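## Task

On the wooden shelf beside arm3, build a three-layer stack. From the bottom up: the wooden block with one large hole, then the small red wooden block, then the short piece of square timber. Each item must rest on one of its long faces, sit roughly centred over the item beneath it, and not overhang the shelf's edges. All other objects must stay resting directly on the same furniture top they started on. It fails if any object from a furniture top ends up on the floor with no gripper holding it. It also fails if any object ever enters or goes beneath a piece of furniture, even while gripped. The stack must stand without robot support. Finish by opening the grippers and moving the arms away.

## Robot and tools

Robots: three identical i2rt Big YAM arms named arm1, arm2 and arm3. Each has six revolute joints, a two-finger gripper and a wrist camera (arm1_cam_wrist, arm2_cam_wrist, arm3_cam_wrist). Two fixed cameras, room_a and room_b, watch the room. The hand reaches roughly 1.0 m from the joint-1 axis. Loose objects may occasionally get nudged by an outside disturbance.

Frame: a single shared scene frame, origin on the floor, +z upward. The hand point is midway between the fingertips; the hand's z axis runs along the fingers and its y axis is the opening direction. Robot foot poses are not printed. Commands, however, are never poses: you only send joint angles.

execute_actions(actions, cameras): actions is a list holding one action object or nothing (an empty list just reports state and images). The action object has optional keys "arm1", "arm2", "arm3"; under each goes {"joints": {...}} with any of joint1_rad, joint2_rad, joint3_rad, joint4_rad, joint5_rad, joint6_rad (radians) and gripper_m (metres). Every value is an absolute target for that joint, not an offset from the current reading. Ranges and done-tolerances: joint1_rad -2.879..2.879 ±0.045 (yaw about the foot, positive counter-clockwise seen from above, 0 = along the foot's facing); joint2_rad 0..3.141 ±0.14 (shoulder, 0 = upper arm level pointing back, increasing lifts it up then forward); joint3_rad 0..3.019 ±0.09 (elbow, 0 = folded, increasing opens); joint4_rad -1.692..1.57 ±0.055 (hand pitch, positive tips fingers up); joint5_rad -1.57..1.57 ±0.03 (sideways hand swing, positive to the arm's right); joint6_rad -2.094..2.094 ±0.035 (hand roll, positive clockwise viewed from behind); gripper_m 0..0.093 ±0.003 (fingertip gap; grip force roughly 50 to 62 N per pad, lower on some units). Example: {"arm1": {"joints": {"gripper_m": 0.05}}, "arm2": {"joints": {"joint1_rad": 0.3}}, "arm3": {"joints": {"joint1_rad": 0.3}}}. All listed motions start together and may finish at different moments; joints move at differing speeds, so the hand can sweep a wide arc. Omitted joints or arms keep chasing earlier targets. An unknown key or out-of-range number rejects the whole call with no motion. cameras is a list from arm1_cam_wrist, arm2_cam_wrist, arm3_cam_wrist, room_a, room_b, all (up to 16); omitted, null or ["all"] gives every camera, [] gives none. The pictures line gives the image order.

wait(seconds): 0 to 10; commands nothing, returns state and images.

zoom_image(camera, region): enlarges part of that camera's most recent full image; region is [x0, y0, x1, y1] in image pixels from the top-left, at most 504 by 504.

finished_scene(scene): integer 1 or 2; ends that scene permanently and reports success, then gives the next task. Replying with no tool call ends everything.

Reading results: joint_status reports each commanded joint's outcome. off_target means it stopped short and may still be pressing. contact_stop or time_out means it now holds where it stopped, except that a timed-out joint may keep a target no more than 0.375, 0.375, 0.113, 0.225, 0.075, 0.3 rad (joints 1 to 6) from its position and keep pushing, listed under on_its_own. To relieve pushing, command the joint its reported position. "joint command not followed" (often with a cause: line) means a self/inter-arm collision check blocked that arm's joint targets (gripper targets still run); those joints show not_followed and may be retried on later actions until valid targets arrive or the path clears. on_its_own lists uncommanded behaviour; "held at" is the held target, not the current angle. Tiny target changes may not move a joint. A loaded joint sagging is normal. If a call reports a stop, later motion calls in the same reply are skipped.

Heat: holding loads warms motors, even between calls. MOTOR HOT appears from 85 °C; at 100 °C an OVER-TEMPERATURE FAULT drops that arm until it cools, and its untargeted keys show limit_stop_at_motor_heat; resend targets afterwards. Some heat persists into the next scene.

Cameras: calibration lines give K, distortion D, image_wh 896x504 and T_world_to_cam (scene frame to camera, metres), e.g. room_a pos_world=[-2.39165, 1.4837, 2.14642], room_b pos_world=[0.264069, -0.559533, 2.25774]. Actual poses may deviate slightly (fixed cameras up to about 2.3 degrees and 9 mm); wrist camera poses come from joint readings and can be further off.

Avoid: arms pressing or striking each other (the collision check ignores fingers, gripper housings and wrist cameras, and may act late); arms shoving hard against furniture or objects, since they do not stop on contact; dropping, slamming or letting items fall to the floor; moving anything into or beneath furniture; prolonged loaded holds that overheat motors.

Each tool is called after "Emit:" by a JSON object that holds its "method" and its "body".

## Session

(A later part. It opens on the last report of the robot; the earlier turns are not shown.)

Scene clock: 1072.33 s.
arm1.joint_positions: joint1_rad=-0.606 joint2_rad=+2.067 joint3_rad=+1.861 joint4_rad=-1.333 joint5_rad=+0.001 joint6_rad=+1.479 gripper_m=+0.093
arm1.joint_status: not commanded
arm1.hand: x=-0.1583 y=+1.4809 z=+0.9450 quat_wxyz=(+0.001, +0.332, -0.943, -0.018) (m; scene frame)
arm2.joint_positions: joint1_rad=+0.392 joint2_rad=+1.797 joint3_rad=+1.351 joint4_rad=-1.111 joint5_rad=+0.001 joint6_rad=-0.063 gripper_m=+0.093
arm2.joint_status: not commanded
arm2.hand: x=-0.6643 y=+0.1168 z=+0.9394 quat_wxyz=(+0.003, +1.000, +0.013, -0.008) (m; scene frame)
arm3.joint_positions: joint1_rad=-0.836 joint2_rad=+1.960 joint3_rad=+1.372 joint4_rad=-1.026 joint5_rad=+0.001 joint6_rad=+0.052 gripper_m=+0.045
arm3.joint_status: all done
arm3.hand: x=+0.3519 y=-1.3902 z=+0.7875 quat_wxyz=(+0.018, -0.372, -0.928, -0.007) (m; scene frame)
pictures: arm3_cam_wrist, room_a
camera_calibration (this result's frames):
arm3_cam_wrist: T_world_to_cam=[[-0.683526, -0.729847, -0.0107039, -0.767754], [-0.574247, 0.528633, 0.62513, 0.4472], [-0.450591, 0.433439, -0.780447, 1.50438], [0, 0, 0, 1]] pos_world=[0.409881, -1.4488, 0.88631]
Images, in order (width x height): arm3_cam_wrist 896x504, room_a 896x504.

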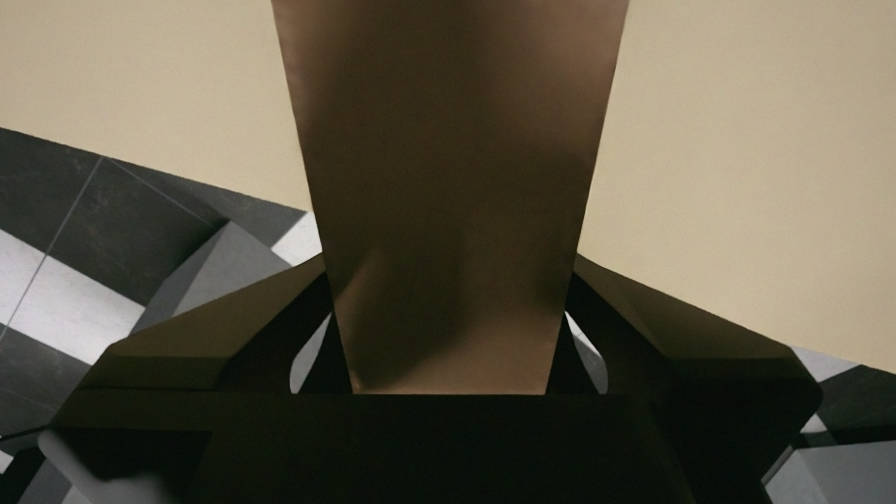

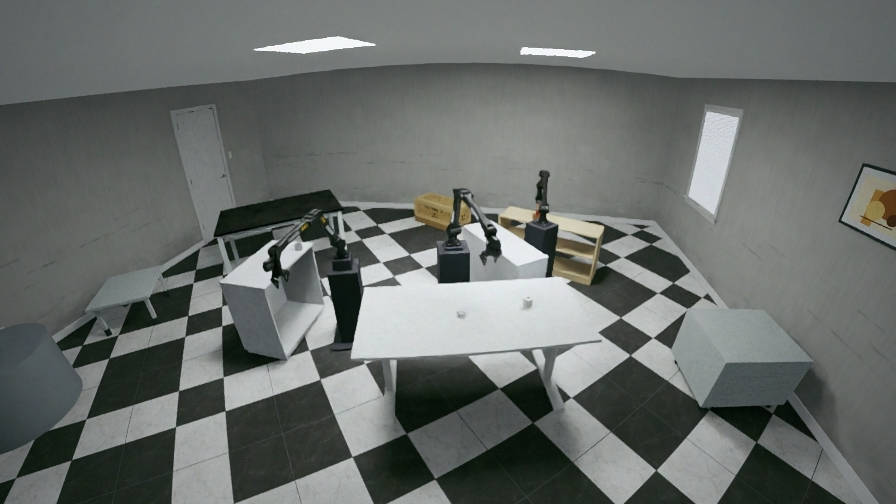

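Emit:
{"method": "execute_actions", "body": {"actions": [{"arm3":{"joints":{"joint1_rad":-0.66,"joint4_rad":-0.985}}}], "cameras": ["arm3_cam_wrist"]}}

Scene clock: 1109.73 s.
arm1.joint_positions: joint1_rad=-0.606 joint2_rad=+2.067 joint3_rad=+1.861 joint4_rad=-1.333 joint5_rad=+0.001 joint6_rad=+1.479 gripper_m=+0.093
arm1.joint_status: not commanded
arm1.hand: x=-0.1583 y=+1.4809 z=+0.9450 quat_wxyz=(+0.001, +0.332, -0.943, -0.018) (m; scene frame)
arm2.joint_positions: joint1_rad=+0.392 joint2_rad=+1.797 joint3_rad=+1.351 joint4_rad=-1.111 joint5_rad=+0.001 joint6_rad=-0.063 gripper_m=+0.093
arm2.joint_status: not commanded
arm2.hand: x=-0.6643 y=+0.1168 z=+0.9394 quat_wxyz=(+0.003, +1.000, +0.013, -0.008) (m; scene frame)
arm3.joint_positions: joint1_rad=-0.655 joint2_rad=+1.960 joint3_rad=+1.372 joint4_rad=-0.998 joint5_rad=-0.001 joint6_rad=+0.052 gripper_m=+0.045
arm3.joint_status: all done
arm3.hand: x=+0.4142 y=-1.3146 z=+0.7875 quat_wxyz=(+0.005, -0.286, -0.958, -0.002) (m; scene frame)
pictures: arm3_cam_wrist
camera_calibration (this result's frames):
arm3_cam_wrist: T_world_to_cam=[[-0.54092, -0.840969, -0.0132835, -0.873136], [-0.675266, 0.424814, 0.602949, 0.365842], [-0.501419, 0.335117, -0.797669, 1.40505], [0, 0, 0, 1]] pos_world=[0.47926, -1.36055, 0.888579]
Images, in order (width x height): arm3_cam_wrist 896x504.

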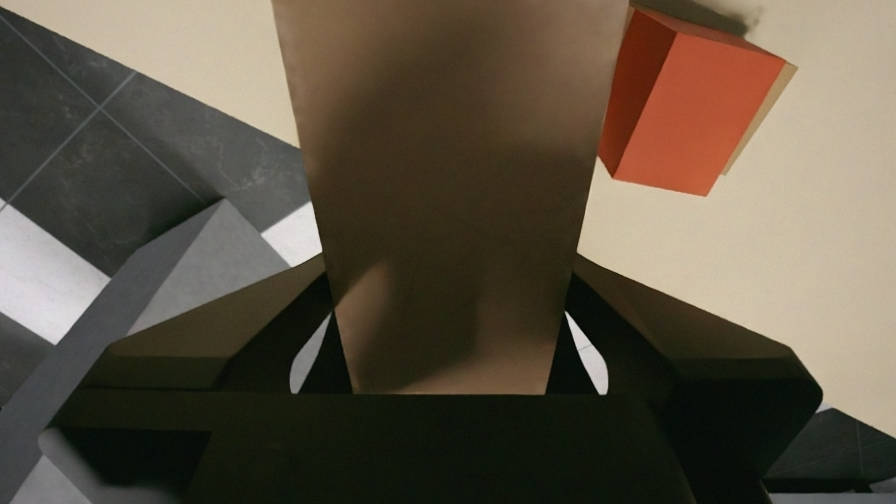

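Emit:
{"method": "zoom_image", "body": {"camera": "arm3_cam_wrist", "region": [580, 0, 830, 220]}}

Region (580, 0, 830, 220) of arm3_cam_wrist's 896x504 image, scaled by 2.016, with more detail than that image has; it fills the top 444 rows of this view, and the rest is white.

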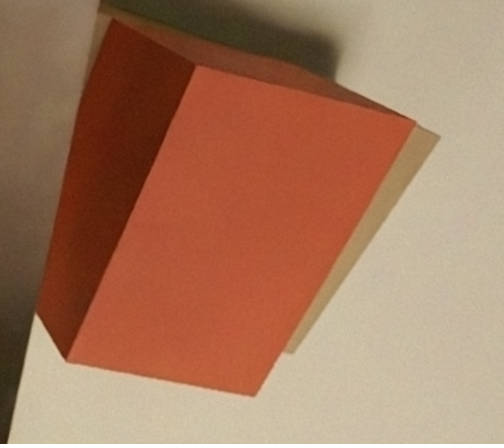

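Emit:
{"method": "execute_actions", "body": {"actions": [{"arm3":{"joints":{"joint1_rad":-0.828,"joint2_rad":2.02,"joint4_rad":-0.908}}}], "cameras": ["arm3_cam_wrist","room_a"]}}

Scene clock: 1168.67 s.
arm1.joint_positions: joint1_rad=-0.606 joint2_rad=+2.067 joint3_rad=+1.861 joint4_rad=-1.333 joint5_rad=+0.001 joint6_rad=+1.479 gripper_m=+0.093
arm1.joint_status: not commanded
arm1.hand: x=-0.1583 y=+1.4809 z=+0.9450 quat_wxyz=(+0.001, +0.332, -0.943, -0.018) (m; scene frame)
arm2.joint_positions: joint1_rad=+0.392 joint2_rad=+1.797 joint3_rad=+1.351 joint4_rad=-1.111 joint5_rad=+0.001 joint6_rad=-0.063 gripper_m=+0.093
arm2.joint_status: not commanded
arm2.hand: x=-0.6643 y=+0.1168 z=+0.9394 quat_wxyz=(+0.003, +1.000, +0.013, -0.008) (m; scene frame)
arm3.joint_positions: joint1_rad=-0.833 joint2_rad=+2.045 joint3_rad=+1.372 joint4_rad=-0.921 joint5_rad=+0.001 joint6_rad=+0.052 gripper_m=+0.045
arm3.joint_status: all done
arm3.hand: x=+0.3627 y=-1.3971 z=+0.7424 quat_wxyz=(+0.009, -0.370, -0.929, -0.004) (m; scene frame)
pictures: arm3_cam_wrist, room_a
camera_calibration (this result's frames):
arm3_cam_wrist: T_world_to_cam=[[-0.681165, -0.732033, -0.011913, -0.768862], [-0.585119, 0.534536, 0.609841, 0.50875], [-0.440056, 0.422373, -0.792434, 1.46668], [0, 0, 0, 1]] pos_world=[0.41938, -1.45426, 0.842833]
Images, in order (width x height): arm3_cam_wrist 896x504, room_a 896x504.

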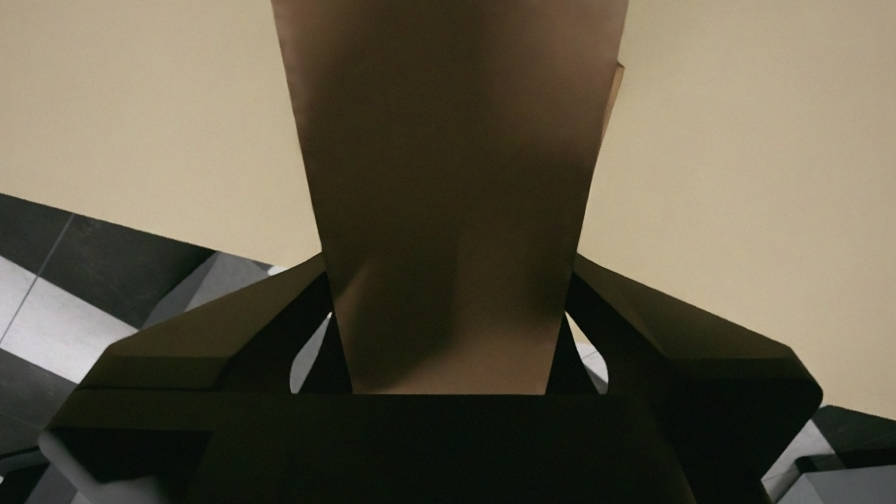

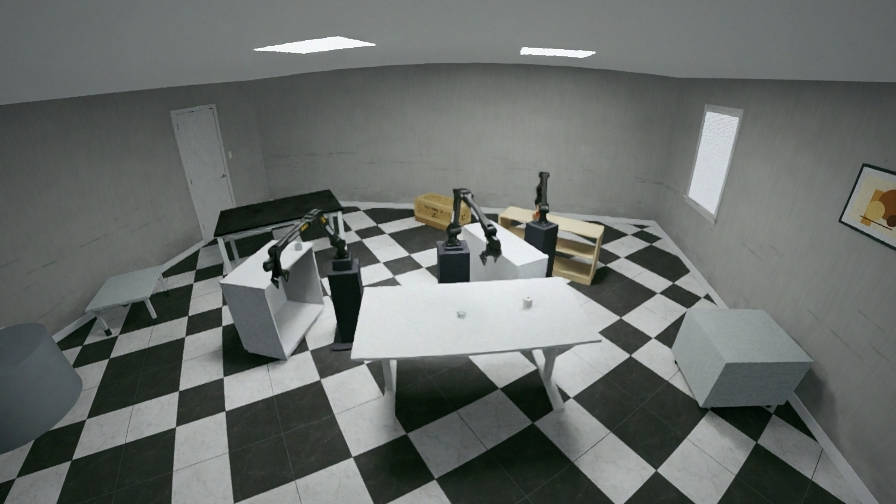

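Emit:
{"method": "execute_actions", "body": {"actions": [{"arm3":{"joints":{"joint2_rad":2.085,"joint4_rad":-0.856}}}], "cameras": ["arm3_cam_wrist","room_a"]}}

Scene clock: 1188.60 s.
arm1.joint_positions: joint1_rad=-0.606 joint2_rad=+2.067 joint3_rad=+1.861 joint4_rad=-1.333 joint5_rad=+0.001 joint6_rad=+1.479 gripper_m=+0.093
arm1.joint_status: not commanded
arm1.hand: x=-0.1583 y=+1.4809 z=+0.9450 quat_wxyz=(+0.001, +0.332, -0.943, -0.018) (m; scene frame)
arm2.joint_positions: joint1_rad=+0.392 joint2_rad=+1.797 joint3_rad=+1.351 joint4_rad=-1.111 joint5_rad=+0.001 joint6_rad=-0.063 gripper_m=+0.093
arm2.joint_status: not commanded
arm2.hand: x=-0.6643 y=+0.1168 z=+0.9394 quat_wxyz=(+0.003, +1.000, +0.013, -0.008) (m; scene frame)
arm3.joint_positions: joint1_rad=-0.833 joint2_rad=+2.076 joint3_rad=+1.375 joint4_rad=-0.869 joint5_rad=+0.001 joint6_rad=+0.053 gripper_m=+0.045
arm3.joint_status: all done
arm3.hand: x=+0.3693 y=-1.4026 z=+0.7268 quat_wxyz=(-0.003, -0.370, -0.929, +0.000) (m; scene frame)
pictures: arm3_cam_wrist, room_a
camera_calibration (this result's frames):
arm3_cam_wrist: T_world_to_cam=[[-0.681256, -0.731931, -0.0129513, -0.767711], [-0.59586, 0.544155, 0.590632, 0.556483], [-0.425254, 0.410089, -0.806837, 1.44731], [0, 0, 0, 1]] pos_world=[0.424051, -1.45825, 0.829122]
Images, in order (width x height): arm3_cam_wrist 896x504, room_a 896x504.

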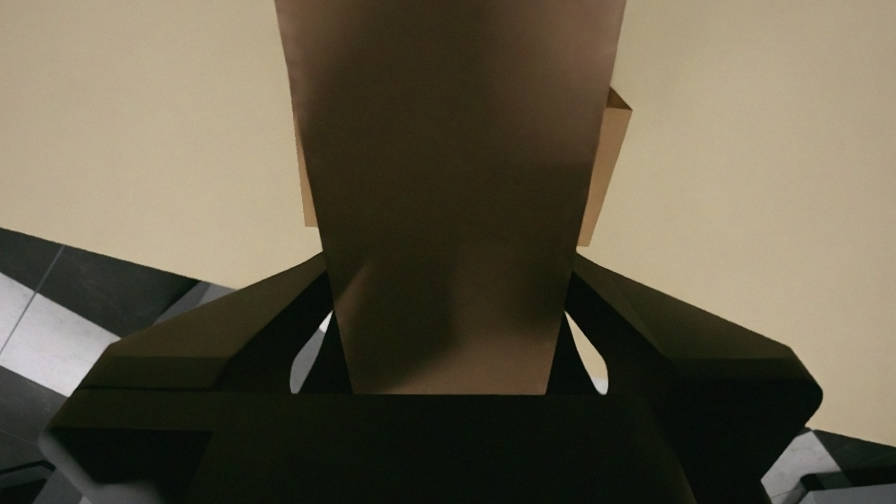

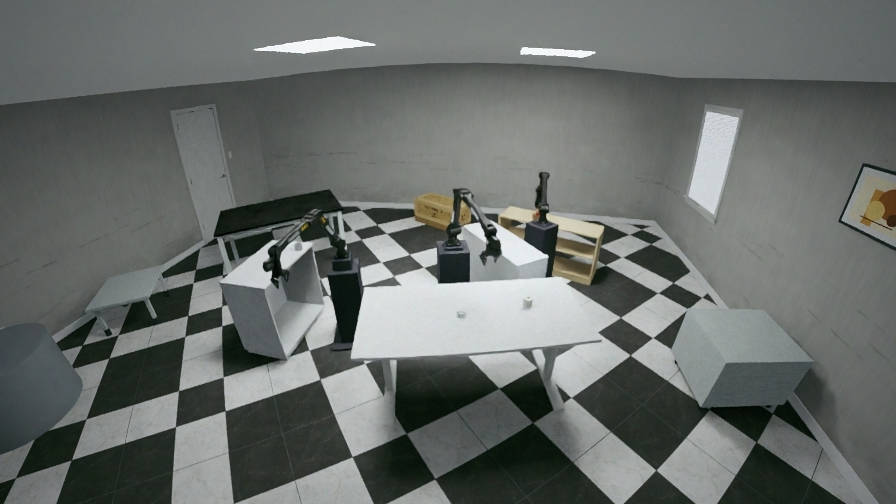

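Emit:
{"method": "zoom_image", "body": {"camera": "arm3_cam_wrist", "region": [270, 60, 670, 270]}}

Region (270, 60, 670, 270) of arm3_cam_wrist's 896x504 image, scaled by 1.260, with more detail than that image has; it fills the top 265 rows of this view, and the rest is white.

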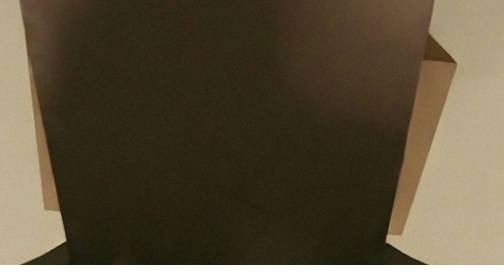

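Emit:
{"method": "execute_actions", "body": {"actions": [{"arm3":{"joints":{"joint2_rad":2.02,"joint4_rad":-0.915}}}], "cameras": ["arm3_cam_wrist"]}}

Scene clock: 1247.40 s.
arm1.joint_positions: joint1_rad=-0.606 joint2_rad=+2.067 joint3_rad=+1.861 joint4_rad=-1.333 joint5_rad=+0.001 joint6_rad=+1.479 gripper_m=+0.093
arm1.joint_status: not commanded
arm1.hand: x=-0.1583 y=+1.4809 z=+0.9450 quat_wxyz=(+0.001, +0.332, -0.943, -0.018) (m; scene frame)
arm2.joint_positions: joint1_rad=+0.392 joint2_rad=+1.797 joint3_rad=+1.351 joint4_rad=-1.111 joint5_rad=+0.001 joint6_rad=-0.063 gripper_m=+0.093
arm2.joint_status: not commanded
arm2.hand: x=-0.6643 y=+0.1168 z=+0.9394 quat_wxyz=(+0.003, +1.000, +0.013, -0.008) (m; scene frame)
arm3.joint_positions: joint1_rad=-0.833 joint2_rad=+2.052 joint3_rad=+1.375 joint4_rad=-0.902 joint5_rad=+0.001 joint6_rad=+0.053 gripper_m=+0.045
arm3.joint_status: all done
arm3.hand: x=+0.3664 y=-1.4002 z=+0.7394 quat_wxyz=(+0.002, -0.370, -0.929, -0.001) (m; scene frame)
pictures: arm3_cam_wrist
camera_calibration (this result's frames):
arm3_cam_wrist: T_world_to_cam=[[-0.68133, -0.731869, -0.0125537, -0.767916], [-0.591731, 0.540612, 0.59799, 0.534133], [-0.430864, 0.414857, -0.801405, 1.46003], [0, 0, 0, 1]] pos_world=[0.421932, -1.45648, 0.841027]
Images, in order (width x height): arm3_cam_wrist 896x504.

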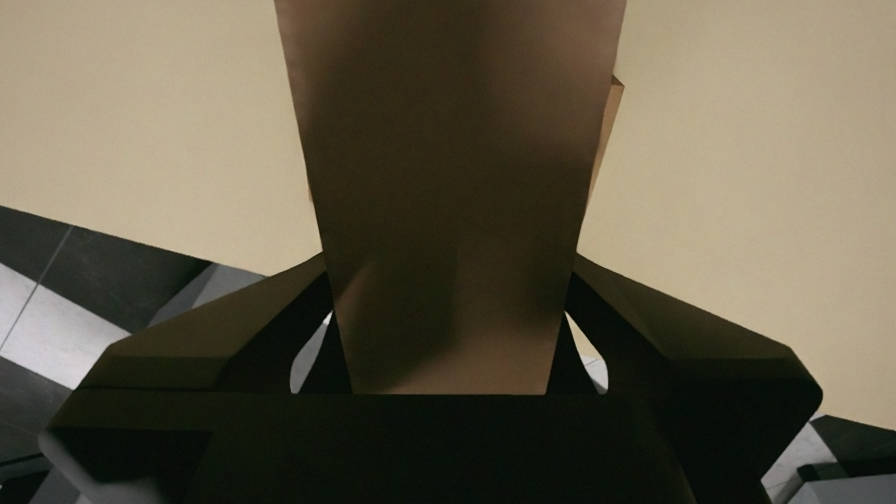

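Emit:
{"method": "execute_actions", "body": {"actions": [{"arm3":{"joints":{"joint3_rad":1.35,"joint4_rad":-0.842}}}], "cameras": ["arm3_cam_wrist"]}}

Scene clock: 1259.63 s.
arm1.joint_positions: joint1_rad=-0.606 joint2_rad=+2.067 joint3_rad=+1.861 joint4_rad=-1.333 joint5_rad=+0.001 joint6_rad=+1.479 gripper_m=+0.093
arm1.joint_status: not commanded
arm1.hand: x=-0.1583 y=+1.4809 z=+0.9450 quat_wxyz=(+0.001, +0.332, -0.943, -0.018) (m; scene frame)
arm2.joint_positions: joint1_rad=+0.392 joint2_rad=+1.797 joint3_rad=+1.351 joint4_rad=-1.111 joint5_rad=+0.001 joint6_rad=-0.063 gripper_m=+0.093
arm2.joint_status: not commanded
arm2.hand: x=-0.6643 y=+0.1168 z=+0.9394 quat_wxyz=(+0.003, +1.000, +0.013, -0.008) (m; scene frame)
arm3.joint_positions: joint1_rad=-0.833 joint2_rad=+2.050 joint3_rad=+1.341 joint4_rad=-0.857 joint5_rad=+0.001 joint6_rad=+0.053 gripper_m=+0.045
arm3.joint_status: all done
arm3.hand: x=+0.3625 y=-1.3969 z=+0.7304 quat_wxyz=(-0.005, -0.370, -0.929, +0.001) (m; scene frame)
pictures: arm3_cam_wrist
camera_calibration (this result's frames):
arm3_cam_wrist: T_world_to_cam=[[-0.681224, -0.731957, -0.0131167, -0.767984], [-0.597565, 0.545619, 0.587551, 0.552106], [-0.422905, 0.408092, -0.809081, 1.443], [0, 0, 0, 1]] pos_world=[0.417002, -1.45225, 0.83304]
Images, in order (width x height): arm3_cam_wrist 896x504.

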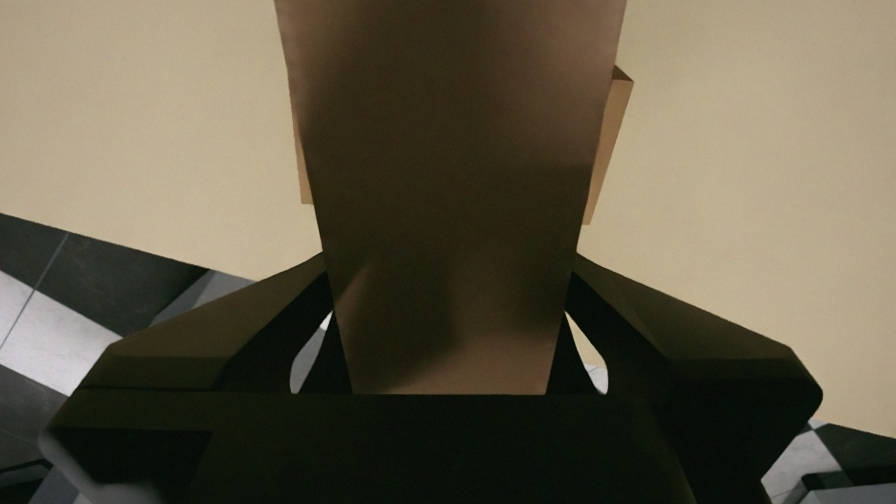

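Emit:
{"method": "execute_actions", "body": {"actions": [{"arm3":{"joints":{"joint2_rad":2.085}}}], "cameras": ["arm3_cam_wrist"]}}

Scene clock: 1271.50 s.
arm1.joint_positions: joint1_rad=-0.606 joint2_rad=+2.067 joint3_rad=+1.861 joint4_rad=-1.333 joint5_rad=+0.001 joint6_rad=+1.479 gripper_m=+0.093
arm1.joint_status: not commanded
arm1.hand: x=-0.1583 y=+1.4809 z=+0.9450 quat_wxyz=(+0.001, +0.332, -0.943, -0.018) (m; scene frame)
arm2.joint_positions: joint1_rad=+0.392 joint2_rad=+1.797 joint3_rad=+1.351 joint4_rad=-1.111 joint5_rad=+0.001 joint6_rad=-0.063 gripper_m=+0.093
arm2.joint_status: not commanded
arm2.hand: x=-0.6643 y=+0.1168 z=+0.9394 quat_wxyz=(+0.003, +1.000, +0.013, -0.008) (m; scene frame)
arm3.joint_positions: joint1_rad=-0.833 joint2_rad=+2.059 joint3_rad=+1.341 joint4_rad=-0.854 joint5_rad=+0.001 joint6_rad=+0.053 gripper_m=+0.045
arm3.joint_status: all done
arm3.hand: x=+0.3618 y=-1.3963 z=+0.7258 quat_wxyz=(-0.002, -0.370, -0.929, +0.000) (m; scene frame)
pictures: arm3_cam_wrist
camera_calibration (this result's frames):
arm3_cam_wrist: T_world_to_cam=[[-0.681272, -0.731917, -0.0128685, -0.768182], [-0.595004, 0.543421, 0.592169, 0.546729], [-0.426426, 0.411085, -0.805711, 1.44174], [0, 0, 0, 1]] pos_world=[0.416759, -1.45203, 0.827983]
Images, in order (width x height): arm3_cam_wrist 896x504.

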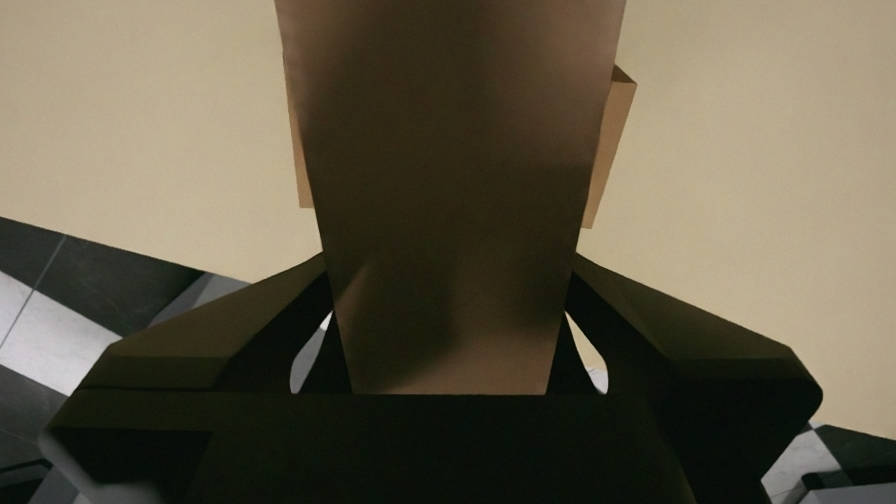

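Emit:
{"method": "execute_actions", "body": {"actions": [{"arm3":{"joints":{"joint2_rad":2.06,"gripper_m":0.093}}}], "cameras": ["arm3_cam_wrist","room_a"]}}

Scene clock: 1276.13 s.
arm1.joint_positions: joint1_rad=-0.606 joint2_rad=+2.067 joint3_rad=+1.861 joint4_rad=-1.333 joint5_rad=+0.001 joint6_rad=+1.479 gripper_m=+0.093
arm1.joint_status: not commanded
arm1.hand: x=-0.1583 y=+1.4809 z=+0.9450 quat_wxyz=(+0.001, +0.332, -0.943, -0.018) (m; scene frame)
arm2.joint_positions: joint1_rad=+0.392 joint2_rad=+1.797 joint3_rad=+1.351 joint4_rad=-1.111 joint5_rad=+0.001 joint6_rad=-0.063 gripper_m=+0.093
arm2.joint_status: not commanded
arm2.hand: x=-0.6643 y=+0.1168 z=+0.9394 quat_wxyz=(+0.003, +1.000, +0.013, -0.008) (m; scene frame)
arm3.joint_positions: joint1_rad=-0.833 joint2_rad=+2.061 joint3_rad=+1.341 joint4_rad=-0.854 joint5_rad=+0.001 joint6_rad=+0.053 gripper_m=+0.093
arm3.joint_status: all done
arm3.hand: x=+0.3615 y=-1.3960 z=+0.7248 quat_wxyz=(-0.001, -0.370, -0.929, +0.000) (m; scene frame)
pictures: arm3_cam_wrist, room_a
camera_calibration (this result's frames):
arm3_cam_wrist: T_world_to_cam=[[-0.681287, -0.731904, -0.0127857, -0.768245], [-0.594146, 0.542684, 0.593704, 0.544575], [-0.427596, 0.412079, -0.804582, 1.44171], [0, 0, 0, 1]] pos_world=[0.416629, -1.45191, 0.826832]
Images, in order (width x height): arm3_cam_wrist 896x504, room_a 896x504.

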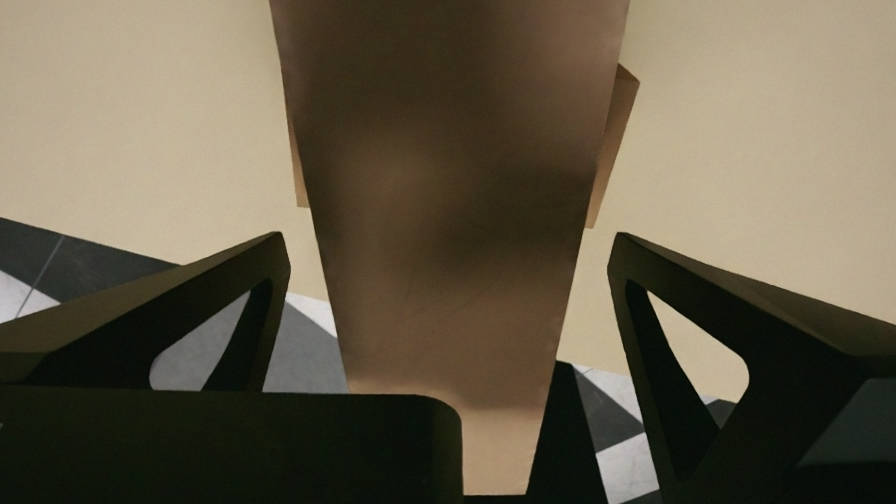

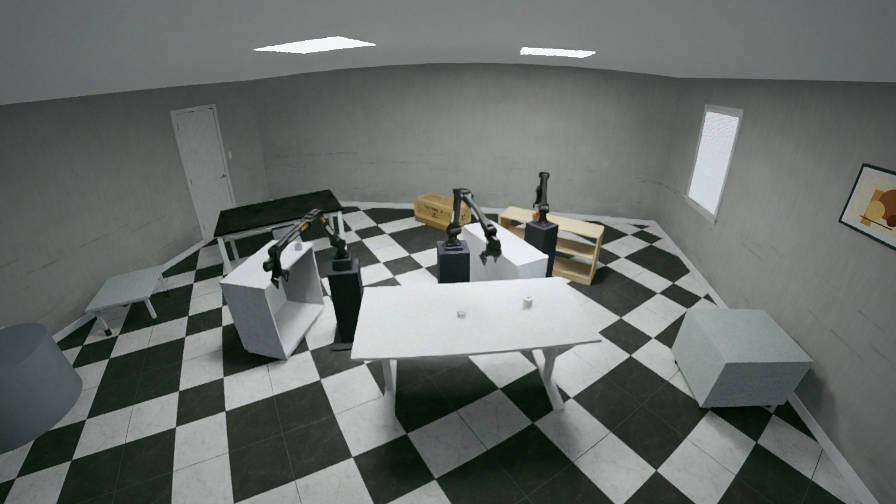

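Emit:
{"method": "execute_actions", "body": {"actions": [{"arm3":{"joints":{"joint2_rad":1.72,"joint4_rad":-1.18}}}], "cameras": ["arm3_cam_wrist","room_a","room_b"]}}

Scene clock: 1291.97 s.
arm1.joint_positions: joint1_rad=-0.606 joint2_rad=+2.067 joint3_rad=+1.861 joint4_rad=-1.333 joint5_rad=+0.001 joint6_rad=+1.479 gripper_m=+0.093
arm1.joint_status: not commanded
arm1.hand: x=-0.1583 y=+1.4809 z=+0.9450 quat_wxyz=(+0.001, +0.332, -0.943, -0.018) (m; scene frame)
arm2.joint_positions: joint1_rad=+0.392 joint2_rad=+1.797 joint3_rad=+1.351 joint4_rad=-1.111 joint5_rad=+0.001 joint6_rad=-0.063 gripper_m=+0.093
arm2.joint_status: not commanded
arm2.hand: x=-0.6643 y=+0.1168 z=+0.9394 quat_wxyz=(+0.003, +1.000, +0.013, -0.008) (m; scene frame)
arm3.joint_positions: joint1_rad=-0.833 joint2_rad=+1.727 joint3_rad=+1.334 joint4_rad=-1.167 joint5_rad=+0.001 joint6_rad=+0.053 gripper_m=+0.093
arm3.joint_status: all done
arm3.hand: x=+0.3280 y=-1.3679 z=+0.8916 quat_wxyz=(-0.008, -0.370, -0.929, +0.002) (m; scene frame)
pictures: arm3_cam_wrist, room_a, room_b
camera_calibration (this result's frames):
arm3_cam_wrist: T_world_to_cam=[[-0.68117, -0.732003, -0.0133974, -0.768011], [-0.600444, 0.548089, 0.582294, 0.430005], [-0.418898, 0.404685, -0.812868, 1.54432], [0, 0, 0, 1]] pos_world=[0.38196, -1.42283, 0.994648]
Images, in order (width x height): arm3_cam_wrist 896x504, room_a 896x504, room_b 896x504.

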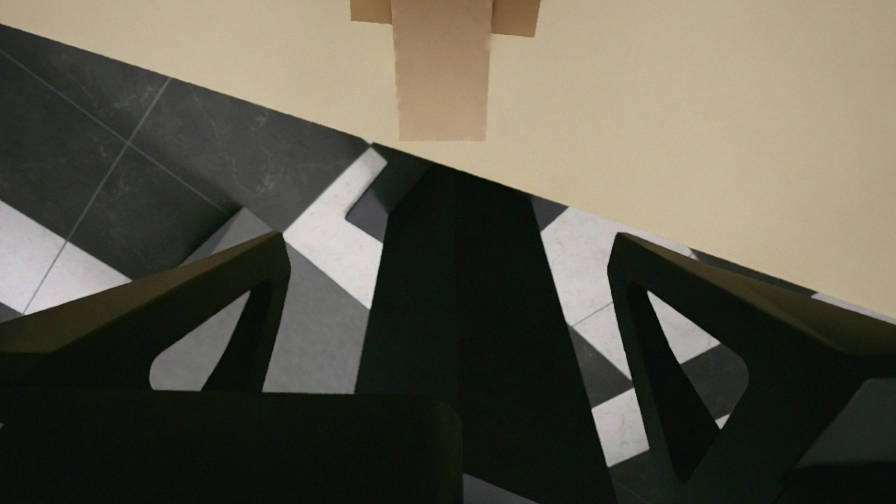

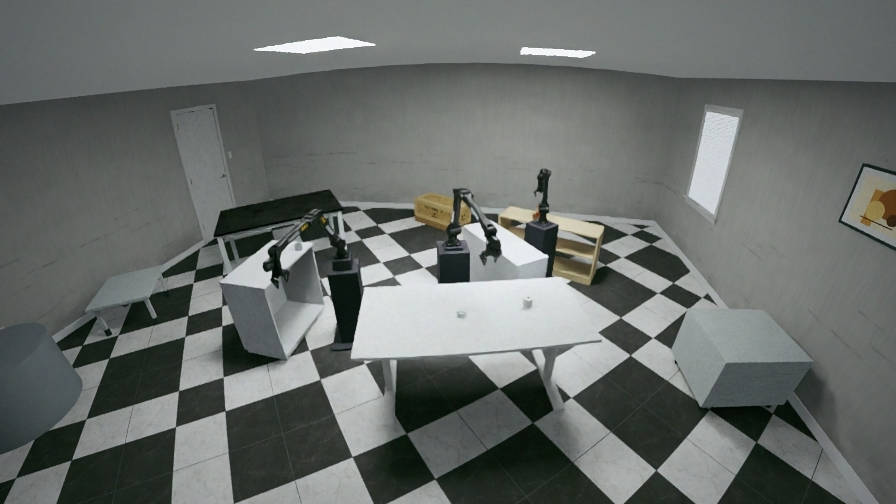

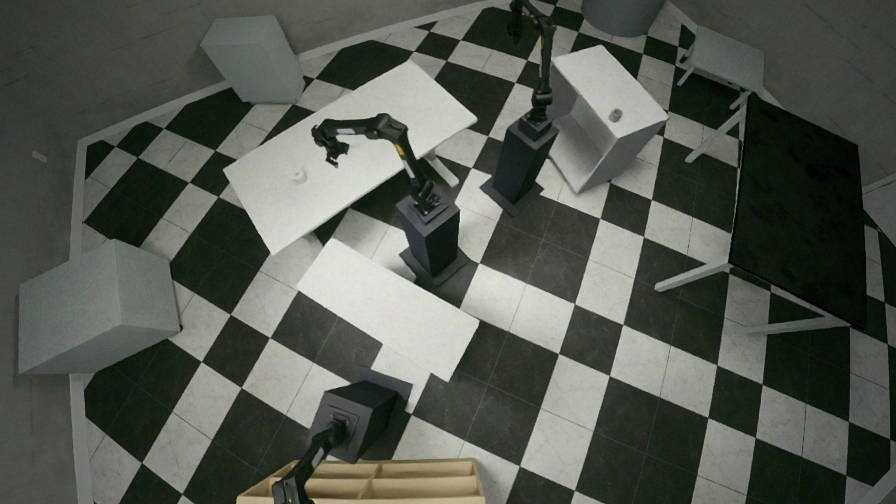

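Emit:
{"method": "execute_actions", "body": {"actions": [{"arm3":{"joints":{"joint1_rad":-0.2}}}]}}

Scene clock: 1317.00 s.
arm1.joint_positions: joint1_rad=-0.606 joint2_rad=+2.067 joint3_rad=+1.861 joint4_rad=-1.333 joint5_rad=+0.001 joint6_rad=+1.479 gripper_m=+0.093
arm1.joint_status: not commanded
arm1.hand: x=-0.1583 y=+1.4809 z=+0.9450 quat_wxyz=(+0.001, +0.332, -0.943, -0.018) (m; scene frame)
arm2.joint_positions: joint1_rad=+0.392 joint2_rad=+1.797 joint3_rad=+1.351 joint4_rad=-1.111 joint5_rad=+0.001 joint6_rad=-0.063 gripper_m=+0.093
arm2.joint_status: not commanded
arm2.hand: x=-0.6643 y=+0.1168 z=+0.9394 quat_wxyz=(+0.003, +1.000, +0.013, -0.008) (m; scene frame)
arm3.joint_positions: joint1_rad=-0.191 joint2_rad=+1.727 joint3_rad=+1.334 joint4_rad=-1.167 joint5_rad=-0.001 joint6_rad=+0.053 gripper_m=+0.093
arm3.joint_status: all done
arm3.hand: x=+0.4477 y=-1.0736 z=+0.8917 quat_wxyz=(-0.008, -0.059, -0.998, +0.000) (m; scene frame)
pictures: arm1_cam_wrist, arm2_cam_wrist, arm3_cam_wrist, room_a, room_b
camera_calibration (this result's frames):
arm1_cam_wrist: T_world_to_cam=[[0.64396, -0.764235, -0.035499, 1.26477], [-0.618857, -0.54762, 0.563142, 0.192637], [-0.449813, -0.340672, -0.825597, 1.33313], [0, 0, 0, 1]] pos_world=[-0.0955866, 1.52624, 1.03705]
arm2_cam_wrist: T_world_to_cam=[[-0.00549353, 0.999952, -0.00811769, -0.111337], [0.82094, 0.00914503, 0.570942, 0.0108951], [0.570989, -0.00352764, -0.82095, 1.2768], [0, 0, 0, 1]] pos_world=[-0.738595, 0.115736, 1.04107]
arm3_cam_wrist: T_world_to_cam=[[-0.107564, -0.994131, -0.0115317, -1.01097], [-0.809188, 0.0808029, 0.581967, -0.0674663], [-0.57762, 0.0719303, -0.81313, 1.18954], [0, 0, 0, 1]] pos_world=[0.523766, -1.08515, 0.994858]
Images, in order (width x height): arm1_cam_wrist 896x504, arm2_cam_wrist 896x504, arm3_cam_wrist 896x504, room_a 896x504, room_b 896x504.

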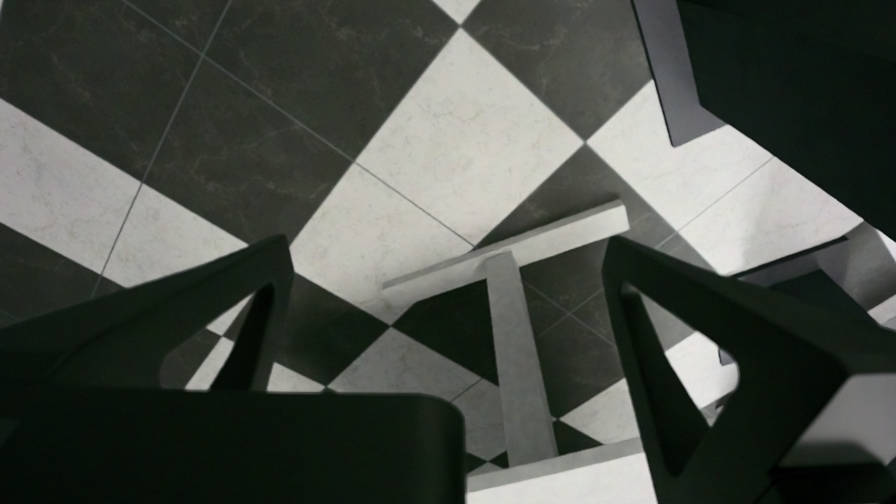

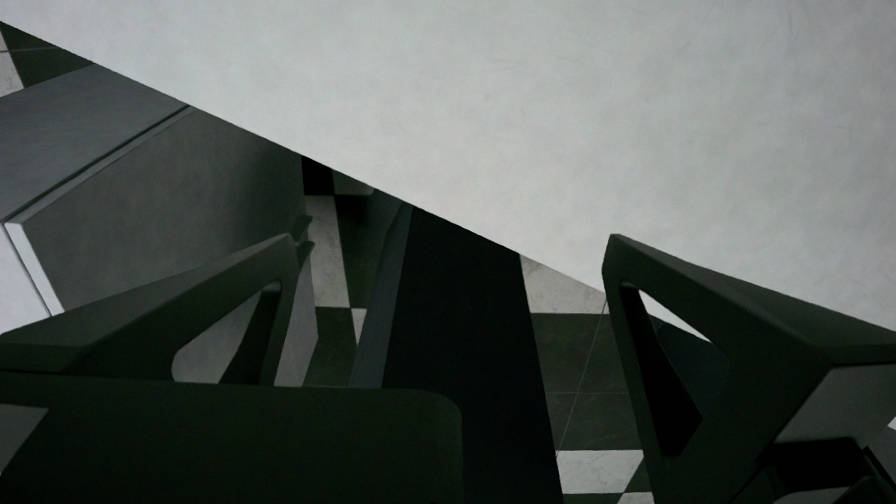

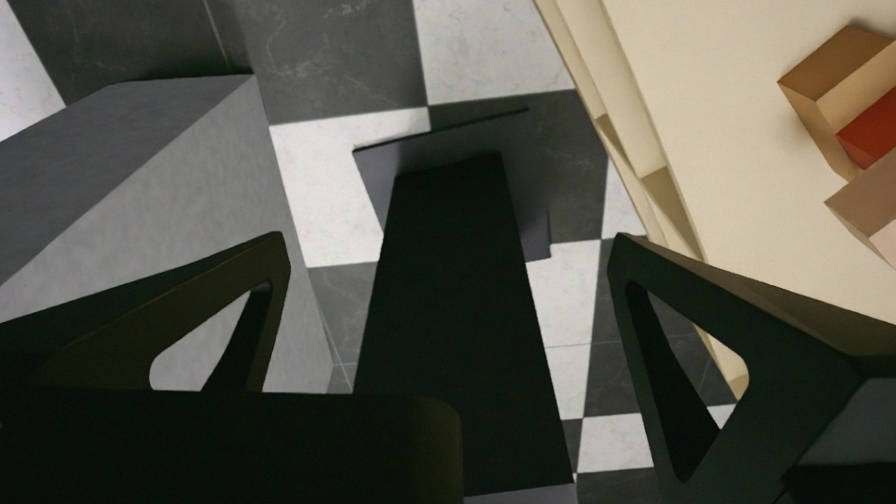

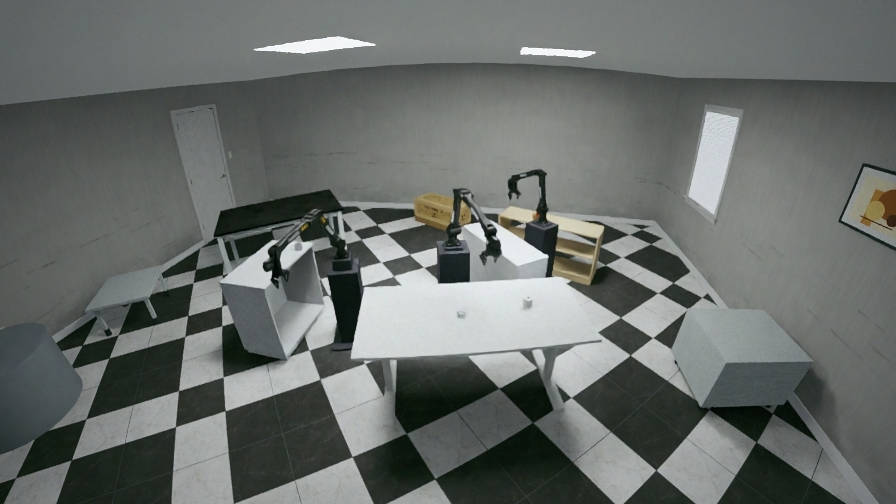

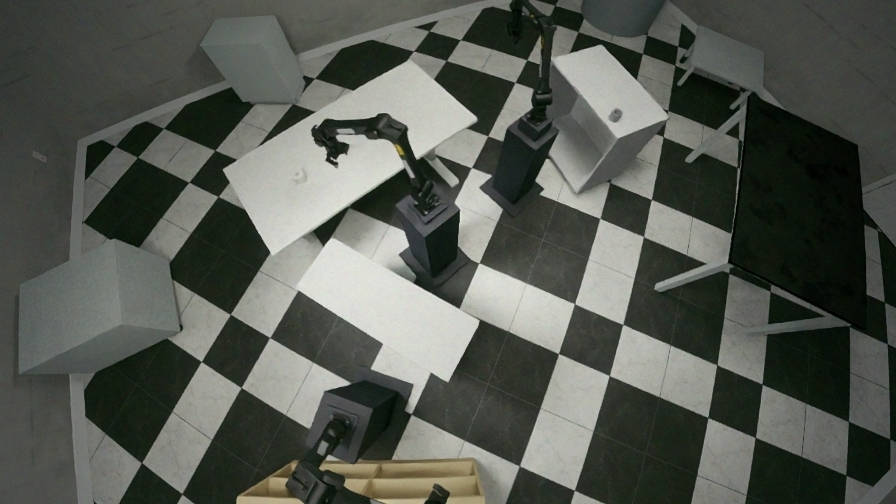

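Emit:
{"method": "finished_scene", "body": {"scene": 1}}

The scene is finished: the task was done.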